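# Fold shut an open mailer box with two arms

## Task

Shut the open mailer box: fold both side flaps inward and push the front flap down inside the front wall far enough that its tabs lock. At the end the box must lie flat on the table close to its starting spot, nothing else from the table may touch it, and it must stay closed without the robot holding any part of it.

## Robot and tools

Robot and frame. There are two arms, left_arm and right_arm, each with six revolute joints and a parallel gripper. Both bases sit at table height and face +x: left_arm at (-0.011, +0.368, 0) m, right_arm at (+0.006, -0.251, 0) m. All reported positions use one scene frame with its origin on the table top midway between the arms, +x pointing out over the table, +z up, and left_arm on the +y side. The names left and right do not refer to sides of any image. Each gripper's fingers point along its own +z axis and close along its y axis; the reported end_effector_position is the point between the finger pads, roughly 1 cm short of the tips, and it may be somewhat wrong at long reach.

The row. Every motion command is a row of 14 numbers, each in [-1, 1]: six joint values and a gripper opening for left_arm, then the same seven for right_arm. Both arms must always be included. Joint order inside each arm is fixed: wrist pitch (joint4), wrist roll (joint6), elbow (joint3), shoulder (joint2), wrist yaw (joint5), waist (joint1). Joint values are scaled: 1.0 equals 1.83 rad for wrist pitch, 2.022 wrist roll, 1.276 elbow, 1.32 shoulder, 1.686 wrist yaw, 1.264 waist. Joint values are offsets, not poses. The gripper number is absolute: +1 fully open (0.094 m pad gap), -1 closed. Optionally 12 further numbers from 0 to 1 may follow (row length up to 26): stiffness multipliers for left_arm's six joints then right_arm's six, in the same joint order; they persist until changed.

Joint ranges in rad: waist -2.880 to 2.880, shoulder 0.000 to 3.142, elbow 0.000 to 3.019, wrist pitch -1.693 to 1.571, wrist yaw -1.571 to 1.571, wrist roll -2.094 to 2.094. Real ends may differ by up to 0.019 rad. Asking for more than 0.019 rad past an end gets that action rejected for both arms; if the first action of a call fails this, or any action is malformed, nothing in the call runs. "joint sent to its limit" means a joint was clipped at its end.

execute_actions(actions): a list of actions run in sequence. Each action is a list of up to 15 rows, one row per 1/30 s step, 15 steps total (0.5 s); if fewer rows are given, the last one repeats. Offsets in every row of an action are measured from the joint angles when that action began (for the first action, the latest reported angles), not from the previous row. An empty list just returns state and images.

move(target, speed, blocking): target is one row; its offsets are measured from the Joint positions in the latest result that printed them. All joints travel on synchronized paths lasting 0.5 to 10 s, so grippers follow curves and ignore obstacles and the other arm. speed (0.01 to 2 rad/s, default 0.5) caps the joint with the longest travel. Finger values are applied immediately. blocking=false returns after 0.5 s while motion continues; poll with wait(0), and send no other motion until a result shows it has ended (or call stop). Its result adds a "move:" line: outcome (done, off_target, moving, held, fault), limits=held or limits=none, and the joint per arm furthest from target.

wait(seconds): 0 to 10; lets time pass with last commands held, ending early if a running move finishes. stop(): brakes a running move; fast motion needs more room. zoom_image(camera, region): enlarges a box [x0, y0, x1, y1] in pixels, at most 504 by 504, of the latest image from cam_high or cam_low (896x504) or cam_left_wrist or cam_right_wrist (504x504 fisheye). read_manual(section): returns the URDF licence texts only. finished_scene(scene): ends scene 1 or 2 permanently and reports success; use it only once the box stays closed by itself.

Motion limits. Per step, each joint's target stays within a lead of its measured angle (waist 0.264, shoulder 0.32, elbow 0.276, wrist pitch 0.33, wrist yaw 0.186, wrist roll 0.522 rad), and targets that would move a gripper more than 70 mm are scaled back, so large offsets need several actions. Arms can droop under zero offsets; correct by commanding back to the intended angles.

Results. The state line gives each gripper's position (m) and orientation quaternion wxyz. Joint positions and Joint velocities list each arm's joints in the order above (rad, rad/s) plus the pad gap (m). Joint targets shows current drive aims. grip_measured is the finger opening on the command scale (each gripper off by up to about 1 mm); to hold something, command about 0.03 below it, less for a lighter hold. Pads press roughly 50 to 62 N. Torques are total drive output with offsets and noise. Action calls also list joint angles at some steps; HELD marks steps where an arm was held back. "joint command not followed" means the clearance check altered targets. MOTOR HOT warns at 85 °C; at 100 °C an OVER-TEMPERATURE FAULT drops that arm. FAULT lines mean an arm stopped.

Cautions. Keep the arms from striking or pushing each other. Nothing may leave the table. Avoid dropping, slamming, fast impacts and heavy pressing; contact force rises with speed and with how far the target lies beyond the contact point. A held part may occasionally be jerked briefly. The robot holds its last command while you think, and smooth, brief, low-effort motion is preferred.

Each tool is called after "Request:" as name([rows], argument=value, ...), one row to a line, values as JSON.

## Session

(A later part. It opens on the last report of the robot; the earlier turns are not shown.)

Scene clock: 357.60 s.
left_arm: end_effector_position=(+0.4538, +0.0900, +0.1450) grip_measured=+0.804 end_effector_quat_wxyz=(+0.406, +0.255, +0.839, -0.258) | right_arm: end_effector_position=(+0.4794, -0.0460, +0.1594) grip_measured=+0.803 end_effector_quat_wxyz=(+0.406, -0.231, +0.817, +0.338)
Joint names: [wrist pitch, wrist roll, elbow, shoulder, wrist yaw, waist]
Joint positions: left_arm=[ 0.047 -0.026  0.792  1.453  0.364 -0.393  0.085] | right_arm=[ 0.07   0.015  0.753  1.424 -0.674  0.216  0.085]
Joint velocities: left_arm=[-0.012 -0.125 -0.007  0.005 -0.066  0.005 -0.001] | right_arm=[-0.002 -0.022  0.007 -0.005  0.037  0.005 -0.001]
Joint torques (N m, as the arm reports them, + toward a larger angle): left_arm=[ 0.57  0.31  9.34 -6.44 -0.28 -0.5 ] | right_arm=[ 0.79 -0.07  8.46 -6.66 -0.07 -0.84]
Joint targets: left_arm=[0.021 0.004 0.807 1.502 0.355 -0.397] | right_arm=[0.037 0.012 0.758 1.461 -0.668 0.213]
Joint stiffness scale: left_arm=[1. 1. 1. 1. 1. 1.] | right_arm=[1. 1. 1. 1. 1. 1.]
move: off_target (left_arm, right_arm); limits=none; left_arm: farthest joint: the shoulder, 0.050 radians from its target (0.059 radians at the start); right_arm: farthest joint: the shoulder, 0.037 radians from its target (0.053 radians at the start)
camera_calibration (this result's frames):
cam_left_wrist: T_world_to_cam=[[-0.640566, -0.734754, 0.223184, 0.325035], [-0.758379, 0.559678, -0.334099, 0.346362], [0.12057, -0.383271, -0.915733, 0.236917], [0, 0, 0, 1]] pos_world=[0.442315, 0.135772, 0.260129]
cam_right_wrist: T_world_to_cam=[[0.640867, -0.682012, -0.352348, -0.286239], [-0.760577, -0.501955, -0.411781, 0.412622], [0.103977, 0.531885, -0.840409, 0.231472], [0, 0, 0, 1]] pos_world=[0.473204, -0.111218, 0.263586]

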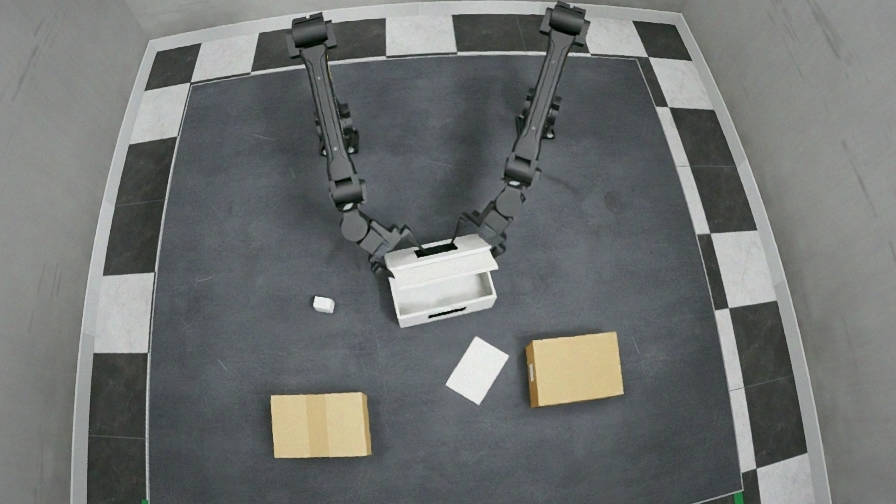

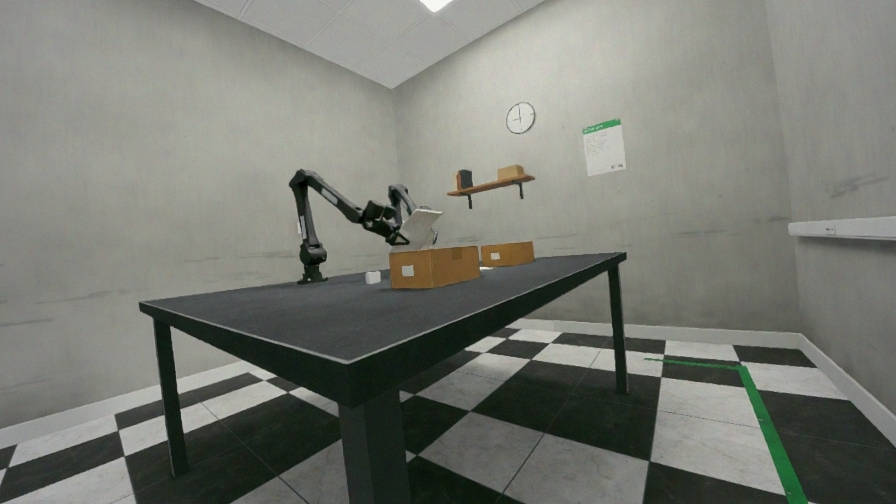

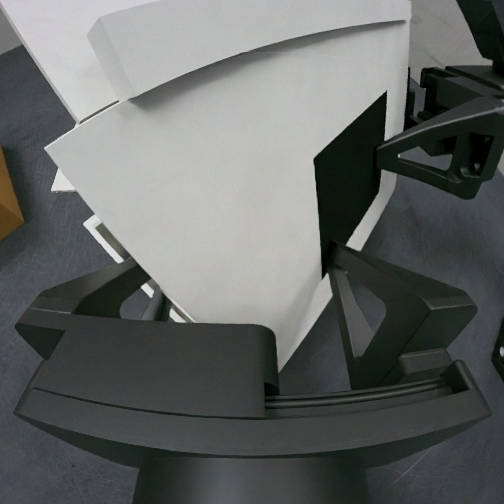

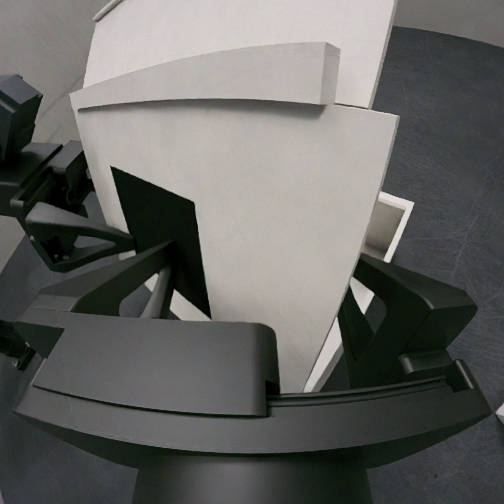

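Request:
move(target=[0,0.13,0.02,0.02,-0.06,0,0.8,0,-0.13,0.015,0.015,0.06,0,0.8], speed=0.1)

Request:
zoom_image(camera="cam_high", region=[360, 220, 520, 340])

Scene clock: 370.30 s.
left_arm: end_effector_position=(+0.4611, +0.0964, +0.1441) grip_measured=+0.803 end_effector_quat_wxyz=(+0.439, +0.327, +0.817, -0.182) | right_arm: end_effector_position=(+0.4897, -0.0570, +0.1531) grip_measured=+0.802 end_effector_quat_wxyz=(+0.449, -0.311, +0.800, +0.247)
Joint names: [wrist pitch, wrist roll, elbow, shoulder, wrist yaw, waist]
Joint positions: left_arm=[ 0.051  0.181  0.793  1.452  0.283 -0.401  0.085] | right_arm=[ 0.071 -0.228  0.753  1.427 -0.581  0.216  0.085]
Joint velocities: left_arm=[-0.007  0.007 -0.002 -0.015  0.007  0.005 -0.   ] | right_arm=[ 0.002 -0.037 -0.012 -0.015 -0.022 -0.005  0.001]
Joint torques (N m, as the arm reports them, + toward a larger angle): left_arm=[ 1.54  0.53 10.22 -8.23 -0.78  0.51] | right_arm=[ 2.3  -0.22  9.79 -8.32  0.01 -0.35]
Joint targets: left_arm=[0.046 0.237 0.818 1.479 0.263 -0.393] | right_arm=[0.070 -0.248 0.772 1.444 -0.573 0.216]
Joint stiffness scale: left_arm=[1. 1. 1. 1. 1. 1.] | right_arm=[1. 1. 1. 1. 1. 1.]
move: off_target (left_arm); limits=none; left_arm: farthest joint: the wrist roll, 0.056 radians from its target (0.263 radians at the start); right_arm: farthest joint: the elbow, 0.019 radians from its target (0.019 radians at the start)
camera_calibration (this result's frames):
cam_left_wrist: T_world_to_cam=[[-0.697493, -0.716561, 0.00660767, 0.39033], [-0.673847, 0.652723, -0.346242, 0.301842], [0.24379, -0.245954, -0.938122, 0.170777], [0, 0, 0, 1]] pos_world=[0.434014, 0.124679, 0.26214]
cam_right_wrist: T_world_to_cam=[[0.707163, -0.699528, -0.102865, -0.374247], [-0.662992, -0.60549, -0.440253, 0.362966], [0.245686, 0.37953, -0.891962, 0.160827], [0, 0, 0, 1]] pos_world=[0.465785, -0.103063, 0.264752]

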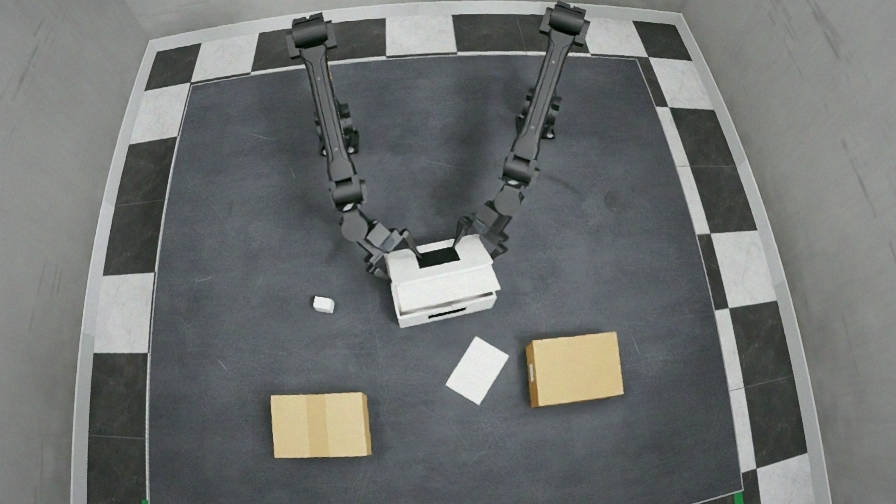

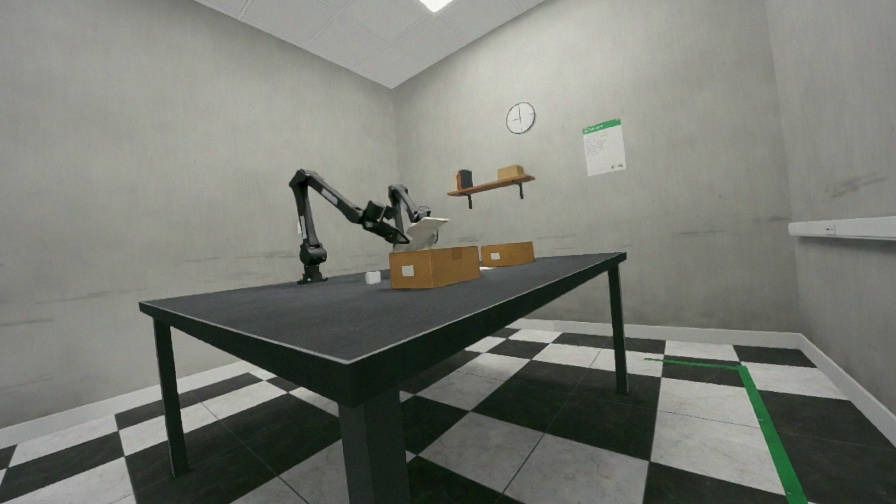

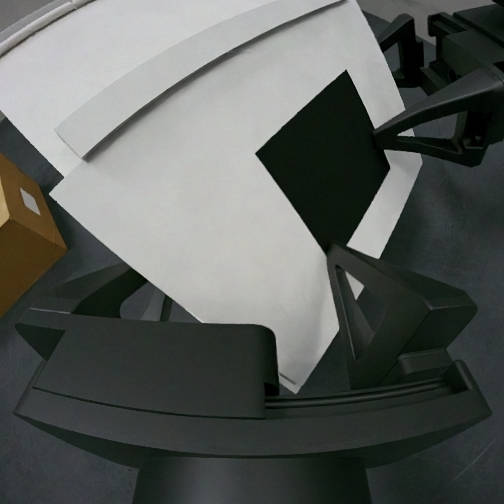

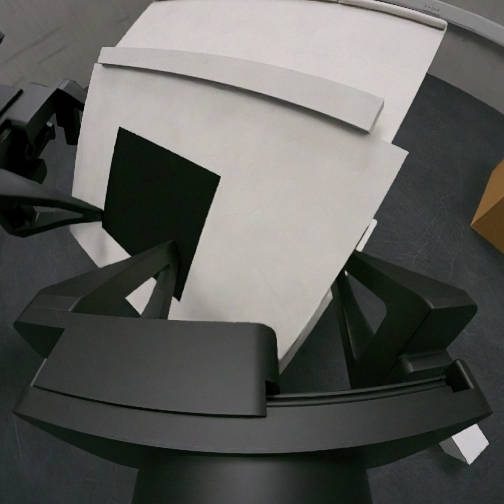

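Region (360, 220, 520, 340) of cam_high's 896x504 image, scaled by 3.150, with more detail than that image has; it fills the top 378 rows of this view, and the rest is white.

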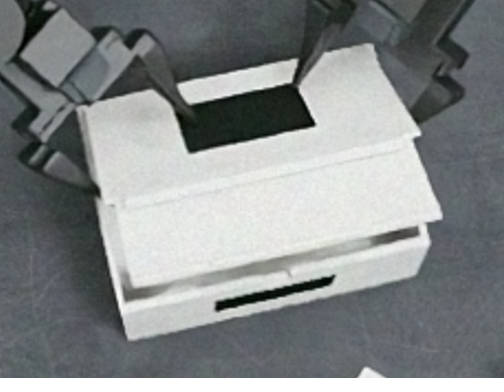

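Request:
move(target=[0,0.03,0.02,0.01,-0.1,0.02,1,0,-0.02,0.015,0.01,0.07,-0.01,1], speed=0.08)

Request:
zoom_image(camera="cam_high", region=[360, 220, 520, 340])

Scene clock: 381.03 s.
left_arm: end_effector_position=(+0.4793, +0.1266, +0.1396) grip_measured=+1.000 end_effector_quat_wxyz=(+0.453, +0.306, +0.831, -0.099) | right_arm: end_effector_position=(+0.5006, -0.0722, +0.1464) grip_measured=+1.000 end_effector_quat_wxyz=(+0.457, -0.300, +0.815, +0.192)
Joint names: [wrist pitch, wrist roll, elbow, shoulder, wrist yaw, waist]
Joint positions: left_arm=[ 0.051  0.223  0.79   1.452  0.122 -0.386  0.094] | right_arm=[ 0.071 -0.257  0.752  1.428 -0.467  0.216  0.094]
Joint velocities: left_arm=[ 0.002 -0.007 -0.007  0.005 -0.051 -0.024  0.   ] | right_arm=[ 0.012 -0.007 -0.012 -0.015  0.037 -0.015  0.   ]
Joint torques (N m, as the arm reports them, + toward a larger angle): left_arm=[ 1.79  0.17 10.47 -9.31 -0.29  0.75] | right_arm=[ 2.48 -0.14  9.88 -8.32 -0.12 -1.02]
Joint targets: left_arm=[0.051 0.242 0.818 1.465 0.115 -0.375] | right_arm=[0.071 -0.269 0.772 1.440 -0.463 0.204]
Joint stiffness scale: left_arm=[1. 1. 1. 1. 1. 1.] | right_arm=[1. 1. 1. 1. 1. 1.]
move: off_target (left_arm, right_arm); limits=none; left_arm: farthest joint: the elbow, 0.028 radians from its target (0.026 radians at the start); right_arm: farthest joint: the elbow, 0.021 radians from its target (0.019 radians at the start)
camera_calibration (this result's frames):
cam_left_wrist: T_world_to_cam=[[-0.601512, -0.790472, -0.115489, 0.405025], [-0.73223, 0.60335, -0.315924, 0.322819], [0.31941, -0.105467, -0.941729, 0.116014], [0, 0, 0, 1]] pos_world=[0.442949, 0.137624, 0.258016]
cam_right_wrist: T_world_to_cam=[[0.650516, -0.759116, -0.0239071, -0.380772], [-0.698447, -0.585568, -0.41144, 0.373067], [0.298331, 0.284346, -0.911123, 0.127486], [0, 0, 0, 1]] pos_world=[0.470232, -0.106844, 0.260546]

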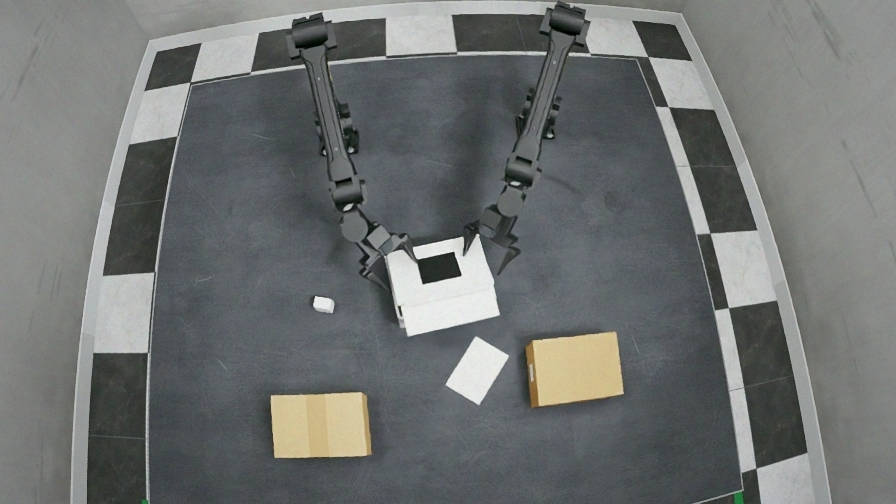

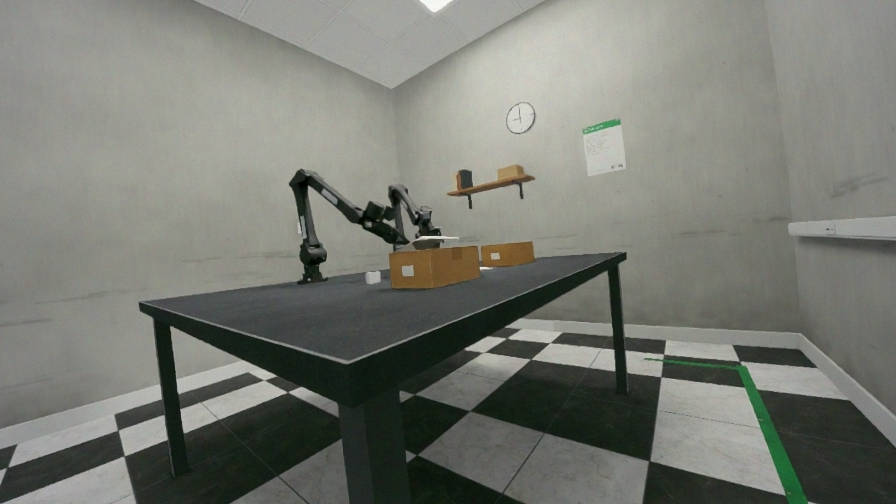

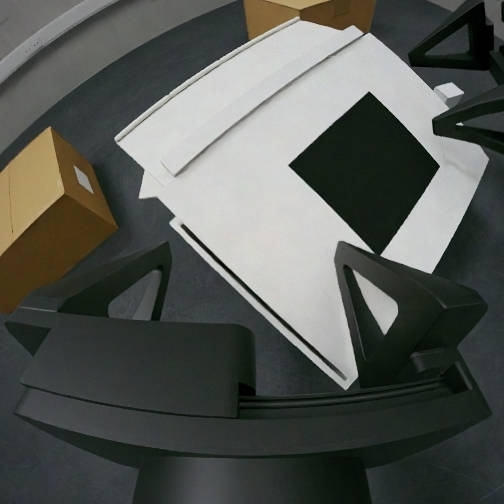

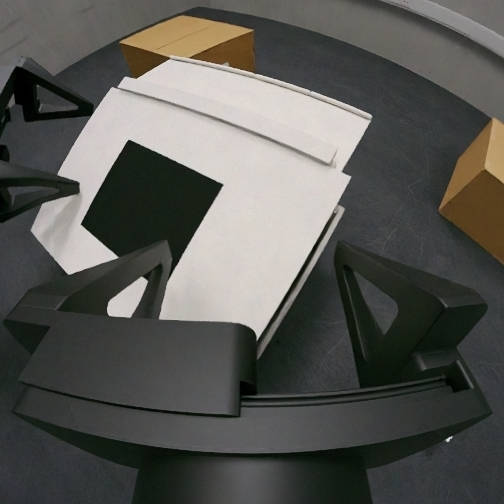

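Region (360, 220, 520, 340) of cam_high's 896x504 image, scaled by 3.150, with more detail than that image has; it fills the top 378 rows of this view, and the rest is white.

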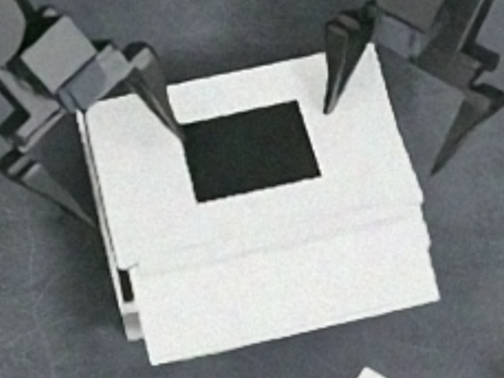

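Request:
move(target=[0.1,0,0.08,0,0,0.2,1,0.035,0,0.016,0,0,0,1], speed=0.25)

Request:
move(target=[0.34,0.63,0.21,0.355,0.67,0.16,0.2,0.008,0,0.016,0,0,0,1], speed=0.7)

Scene clock: 437.73 s.
left_arm: end_effector_position=(+0.5630, +0.2516, +0.2052) grip_measured=+1.000 end_effector_quat_wxyz=(+0.558, +0.193, +0.806, -0.034) | right_arm: end_effector_position=(+0.5059, -0.0709, +0.1547) grip_measured=+1.000 end_effector_quat_wxyz=(+0.476, -0.303, +0.804, +0.190)
Joint names: [wrist pitch, wrist roll, elbow, shoulder, wrist yaw, waist]
Joint positions: left_arm=[ 0.217  0.223  0.848  1.452  0.122 -0.131  0.094] | right_arm=[ 0.114 -0.257  0.752  1.428 -0.468  0.216  0.094]
Joint velocities: left_arm=[-0.012 -0.037  0.007 -0.005 -0.007  0.005  0.   ] | right_arm=[-0.012  0.051  0.007 -0.015 -0.095  0.005  0.   ]
Joint torques (N m, as the arm reports them, + toward a larger angle): left_arm=[  2.77   0.    12.3  -10.98   0.    -0.08] | right_arm=[ 3.41 -0.02  9.91 -9.3  -0.23 -0.6 ]
Joint targets: left_arm=[0.234 0.223 0.893 1.452 0.122 -0.134] | right_arm=[0.135 -0.257 0.772 1.428 -0.467 0.216]
Joint stiffness scale: left_arm=[1. 1. 1. 1. 1. 1.] | right_arm=[1. 1. 1. 1. 1. 1.]
move: off_target (left_arm, right_arm); limits=none; left_arm: farthest joint: the elbow, 0.044 radians from its target (0.102 radians at the start); right_arm: farthest joint: the elbow, 0.021 radians from its target (0.021 radians at the start)
camera_calibration (this result's frames):
cam_left_wrist: T_world_to_cam=[[-0.352078, -0.921566, -0.163575, 0.464191], [-0.769023, 0.384446, -0.51069, 0.445151], [0.533521, -0.0540096, -0.844061, 0.0107566], [0, 0, 0, 1]] pos_world=[0.500024, 0.257227, 0.312343]
cam_right_wrist: T_world_to_cam=[[0.651957, -0.758251, -0.00295519, -0.386945], [-0.679461, -0.582473, -0.446159, 0.376858], [0.336579, 0.292884, -0.894949, 0.111883], [0, 0, 0, 1]] pos_world=[0.470674, -0.106661, 0.267125]

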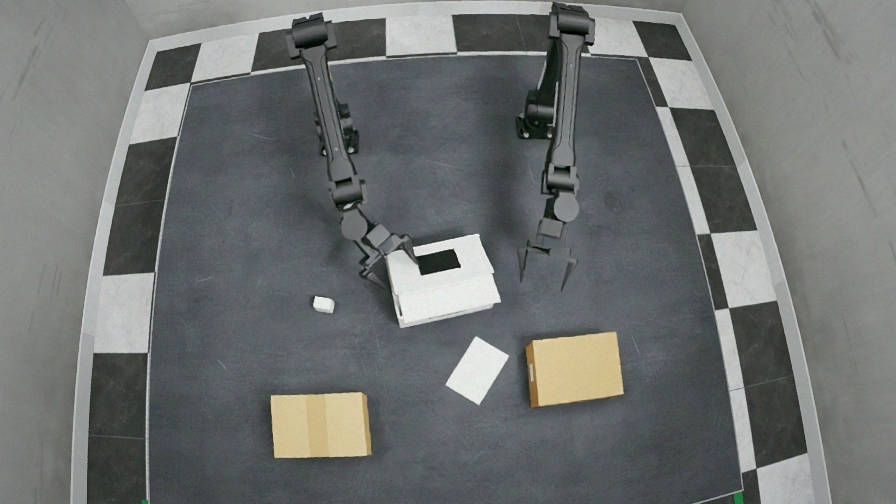

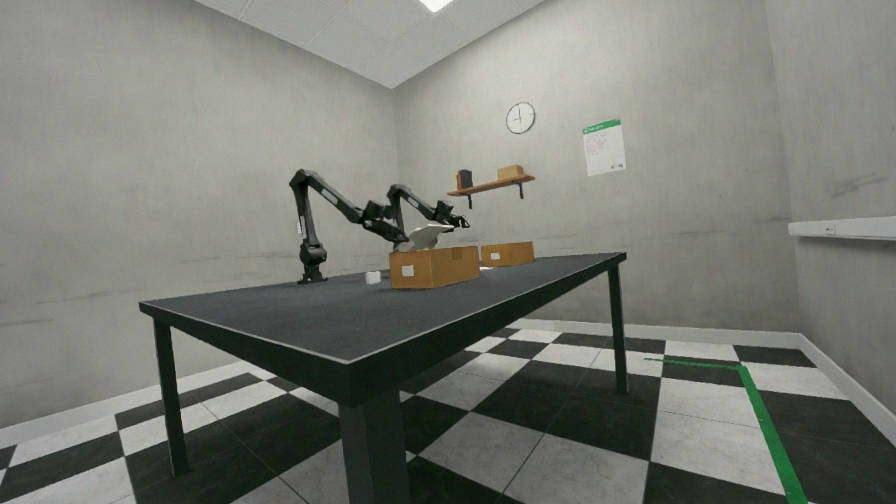

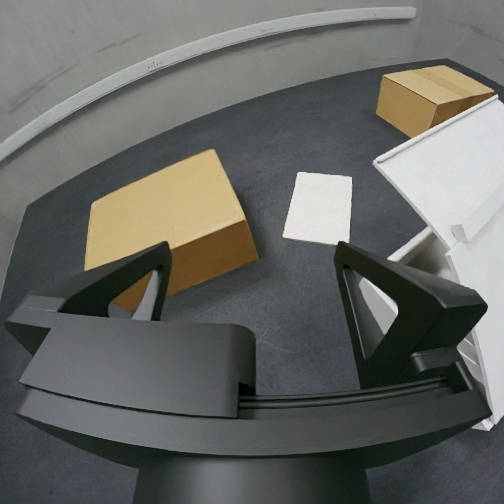

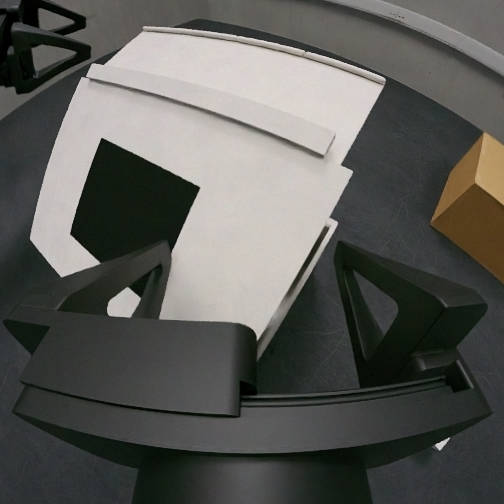

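Scene clock: 440.40 s.
left_arm: end_effector_position=(+0.5914, +0.2264, +0.1832) grip_measured=+0.202 end_effector_quat_wxyz=(+0.700, +0.690, +0.160, +0.093) | right_arm: end_effector_position=(+0.5059, -0.0709, +0.1547) grip_measured=+1.000 end_effector_quat_wxyz=(+0.476, -0.303, +0.804, +0.190)
Joint names: [wrist pitch, wrist roll, elbow, shoulder, wrist yaw, waist]
Joint positions: left_arm=[0.823 1.482 1.075 1.905 1.247 0.068 0.056] | right_arm=[ 0.114 -0.257  0.752  1.428 -0.468  0.216  0.094]
Joint velocities: left_arm=[-0.007  0.051 -0.007 -0.005 -0.051  0.005  0.001] | right_arm=[ 0.007 -0.007 -0.007 -0.015  0.022  0.005  0.   ]
Joint torques (N m, as the arm reports them, + toward a larger angle): left_arm=[  2.1    0.04  10.26 -14.08   0.16   0.11] | right_arm=[ 2.98  0.02  9.85 -9.27 -0.26 -0.27]
Joint targets: left_arm=[0.839 1.497 1.116 1.920 1.251 0.071] | right_arm=[0.129 -0.257 0.772 1.428 -0.468 0.216]
Joint stiffness scale: left_arm=[1. 1. 1. 1. 1. 1.] | right_arm=[1. 1. 1. 1. 1. 1.]
move: off_target (left_arm, right_arm); limits=none; left_arm: farthest joint: the elbow, 0.041 radians from its target (0.268 radians at the start); right_arm: farthest joint: the elbow, 0.021 radians from its target (0.021 radians at the start)
camera_calibration (this result's frames):
cam_left_wrist: T_world_to_cam=[[-0.0861497, -0.0278387, -0.995893, 0.240226], [0.540164, 0.838629, -0.0701695, -0.492286], [0.837138, -0.543991, -0.0572102, -0.237141], [0, 0, 0, 1]] pos_world=[0.485131, 0.290531, 0.191129]
cam_right_wrist: T_world_to_cam=[[0.651957, -0.758251, -0.00295519, -0.386945], [-0.679461, -0.582473, -0.446159, 0.376858], [0.336579, 0.292884, -0.894949, 0.111883], [0, 0, 0, 1]] pos_world=[0.470674, -0.106661, 0.267125]

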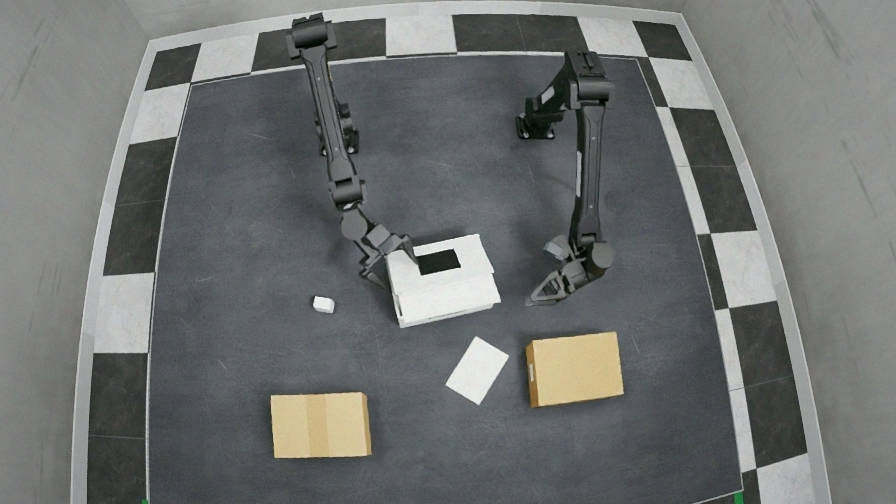

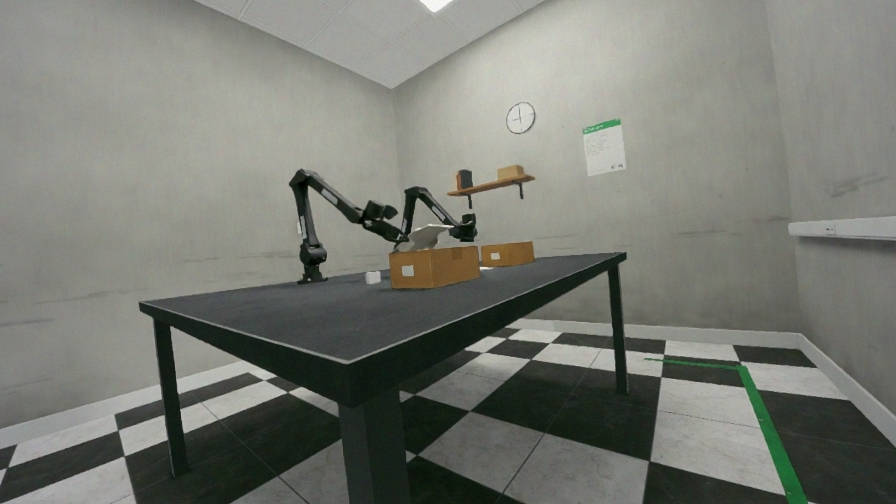

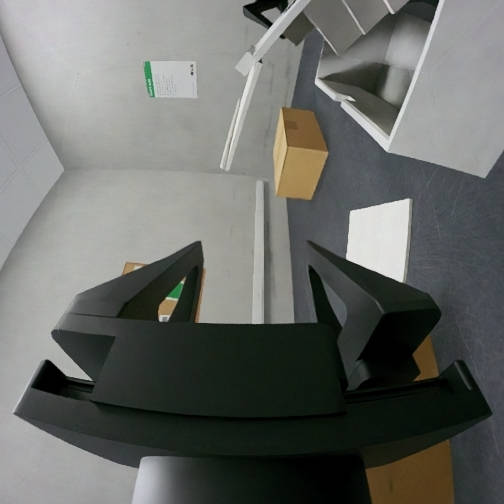

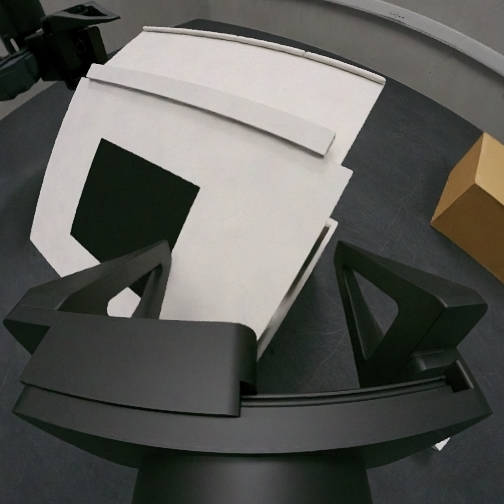

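Request:
move(target=[0,0.16,0.036,-0.024,0,-0.03,0.2,0.008,0,0.016,0,0,0,1], speed=0.3)

Request:
move(target=[0.005,0,0.032,0,0,-0.112,0.2,0.008,0,0.016,0,0,0,1], speed=0.12)

Scene clock: 457.77 s.
left_arm: end_effector_position=(+0.5883, +0.2074, +0.1855) grip_measured=+0.202 end_effector_quat_wxyz=(+0.681, +0.706, +0.039, +0.191) | right_arm: end_effector_position=(+0.5059, -0.0709, +0.1547) grip_measured=+1.000 end_effector_quat_wxyz=(+0.476, -0.303, +0.804, +0.190)
Joint names: [wrist pitch, wrist roll, elbow, shoulder, wrist yaw, waist]
Joint positions: left_arm=[0.823 1.79  1.081 1.905 1.247 0.037 0.056] | right_arm=[ 0.114 -0.257  0.752  1.428 -0.468  0.216  0.094]
Joint velocities: left_arm=[-0.032 -0.007  0.007  0.005 -0.022  0.005  0.001] | right_arm=[-0.012 -0.007  0.017 -0.005  0.022  0.005  0.   ]
Joint torques (N m, as the arm reports them, + toward a larger angle): left_arm=[  1.37   0.08  10.25 -17.67  -0.03  -0.57] | right_arm=[ 2.98 -0.02  9.89 -9.6  -0.26 -0.16]
Joint targets: left_arm=[0.823 1.805 1.121 1.873 1.247 0.031] | right_arm=[0.129 -0.257 0.772 1.428 -0.468 0.216]
Joint stiffness scale: left_arm=[1. 1. 1. 1. 1. 1.] | right_arm=[1. 1. 1. 1. 1. 1.]
move: off_target (left_arm, right_arm); limits=none; left_arm: farthest joint: the elbow, 0.040 radians from its target (0.046 radians at the start); right_arm: farthest joint: the elbow, 0.021 radians from its target (0.021 radians at the start)
camera_calibration (this result's frames):
cam_left_wrist: T_world_to_cam=[[0.209362, 0.0738018, -0.975049, 0.0429868], [0.550225, 0.815415, 0.179863, -0.522026], [0.808344, -0.574153, 0.130109, -0.256325], [0, 0, 0, 1]] pos_world=[0.485431, 0.275326, 0.169158]
cam_right_wrist: T_world_to_cam=[[0.651957, -0.758251, -0.00295519, -0.386945], [-0.679461, -0.582473, -0.446159, 0.376858], [0.336579, 0.292884, -0.894949, 0.111883], [0, 0, 0, 1]] pos_world=[0.470674, -0.106661, 0.267125]

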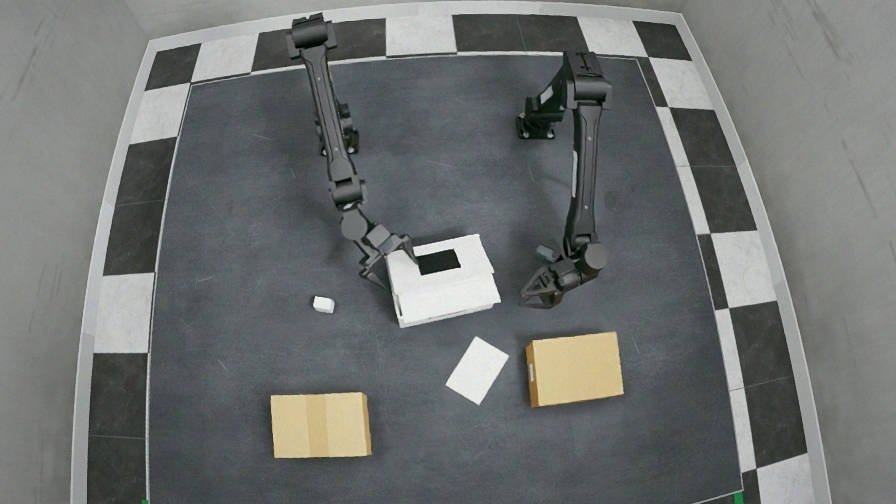

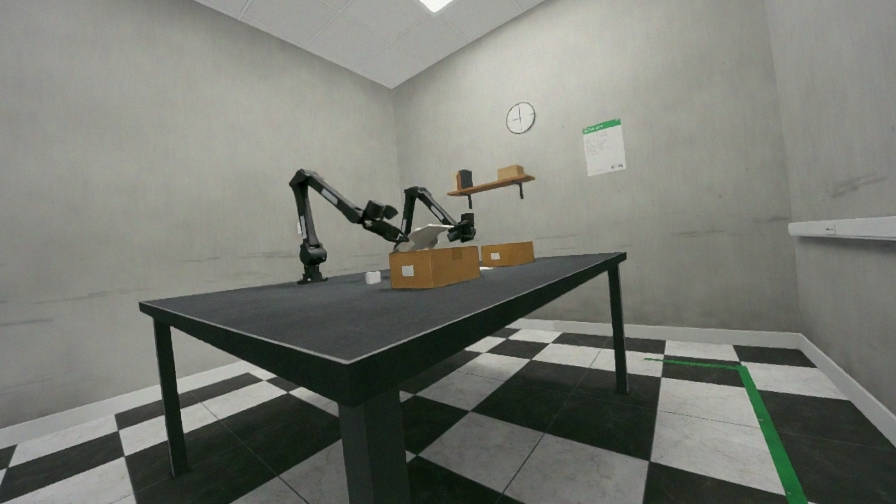

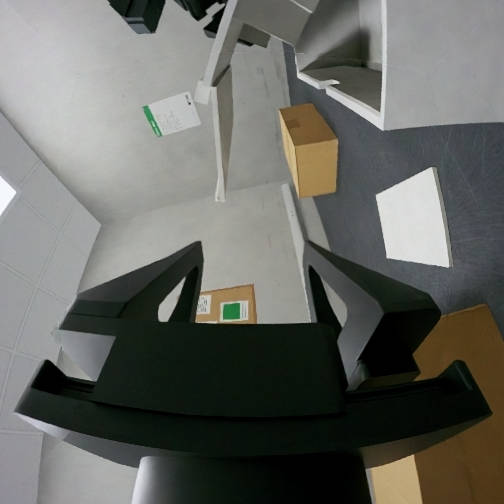

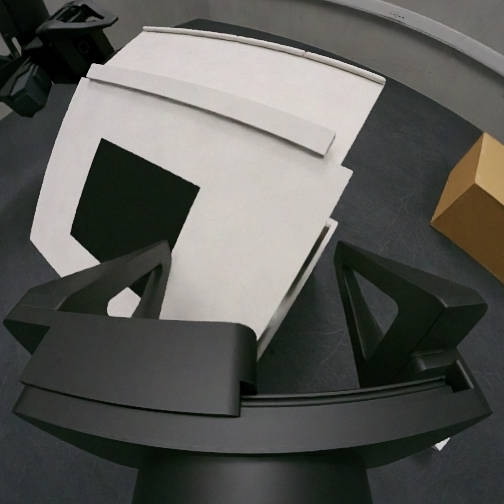

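Scene clock: 459.33 s.
left_arm: end_effector_position=(+0.5598, +0.1249, +0.1855) grip_measured=+0.202 end_effector_quat_wxyz=(+0.693, +0.707, -0.011, +0.143) | right_arm: end_effector_position=(+0.5059, -0.0709, +0.1547) grip_measured=+1.000 end_effector_quat_wxyz=(+0.476, -0.303, +0.804, +0.190)
Joint names: [wrist pitch, wrist roll, elbow, shoulder, wrist yaw, waist]
Joint positions: left_arm=[ 0.823  1.79   1.081  1.905  1.247 -0.104  0.056] | right_arm=[ 0.114 -0.257  0.752  1.428 -0.468  0.216  0.094]
Joint velocities: left_arm=[-0.017 -0.007 -0.012  0.005 -0.037 -0.015 -0.   ] | right_arm=[-0.002 -0.051  0.007 -0.015 -0.022 -0.024  0.   ]
Joint torques (N m, as the arm reports them, + toward a larger angle): left_arm=[  1.8   -0.07  10.32 -15.18  -0.03  -0.36] | right_arm=[ 3.01 -0.01  9.87 -9.96 -0.3  -0.92]
Joint targets: left_arm=[0.832 1.790 1.122 1.905 1.247 -0.105] | right_arm=[0.129 -0.257 0.772 1.428 -0.468 0.216]
Joint stiffness scale: left_arm=[1. 1. 1. 1. 1. 1.] | right_arm=[1. 1. 1. 1. 1. 1.]
move: off_target (left_arm, right_arm); limits=none; left_arm: farthest joint: the elbow, 0.040 radians from its target (0.040 radians at the start); right_arm: farthest joint: the elbow, 0.021 radians from its target (0.021 radians at the start)
camera_calibration (this result's frames):
cam_left_wrist: T_world_to_cam=[[0.217646, 0.0436983, -0.975049, 0.054159], [0.659186, 0.730153, 0.179863, -0.489438], [0.719795, -0.681885, 0.130109, -0.217649], [0, 0, 0, 1]] pos_world=[0.467506, 0.206586, 0.169158]
cam_right_wrist: T_world_to_cam=[[0.651957, -0.758251, -0.00295519, -0.386945], [-0.679461, -0.582473, -0.446159, 0.376858], [0.336579, 0.292884, -0.894949, 0.111883], [0, 0, 0, 1]] pos_world=[0.470674, -0.106661, 0.267125]

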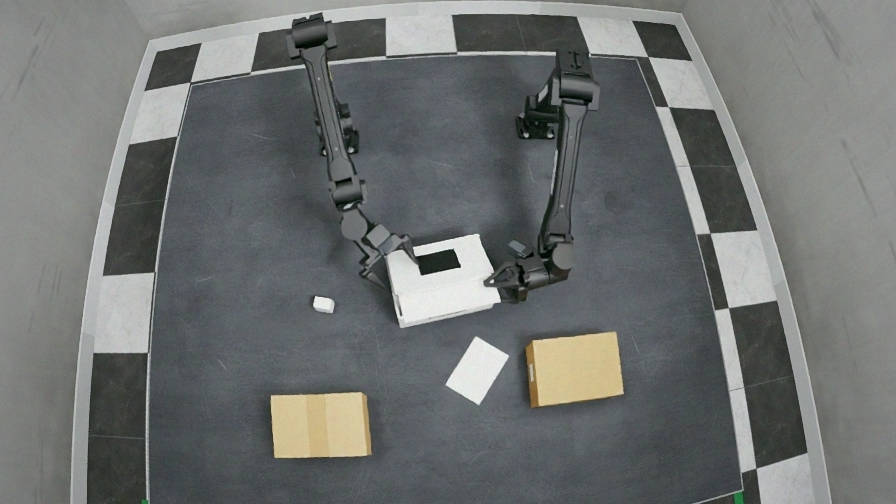

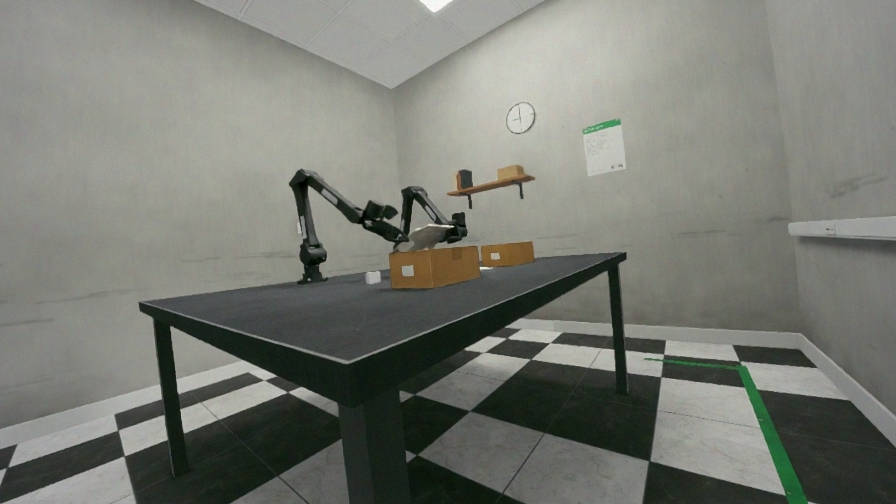

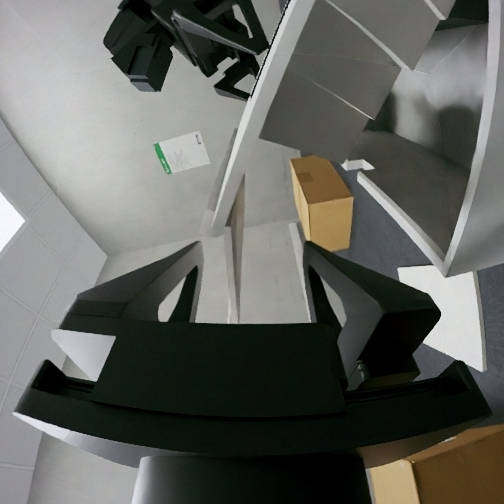

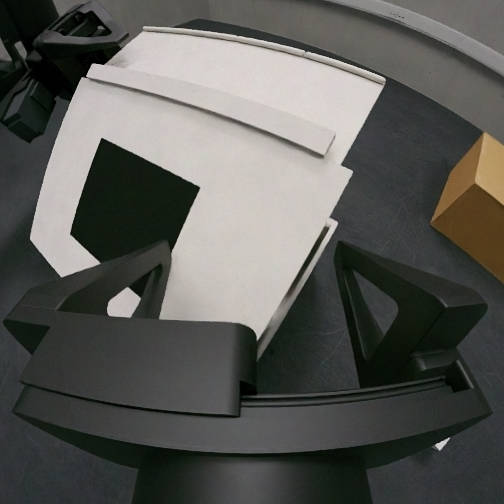

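Request:
zoom_image(camera="cam_high", region=[420, 230, 580, 340])

Request:
zoom_image(camera="cam_right_wrist", region=[0, 0, 200, 150])

Region (420, 230, 580, 340) of cam_high's 896x504 image, scaled by 3.150, with more detail than that image has; it fills the top 346 rows of this view, and the rest is white.

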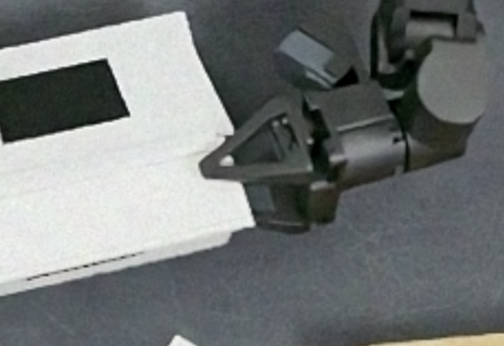

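Region (0, 0, 200, 150) of cam_right_wrist's 504x504 image, scaled by 2.520, with more detail than that image has; it fills the top 378 rows of this view, and the rest is white.

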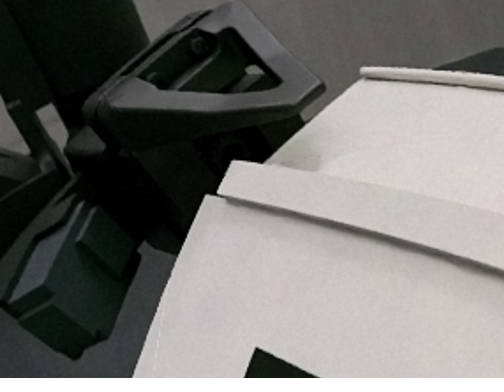

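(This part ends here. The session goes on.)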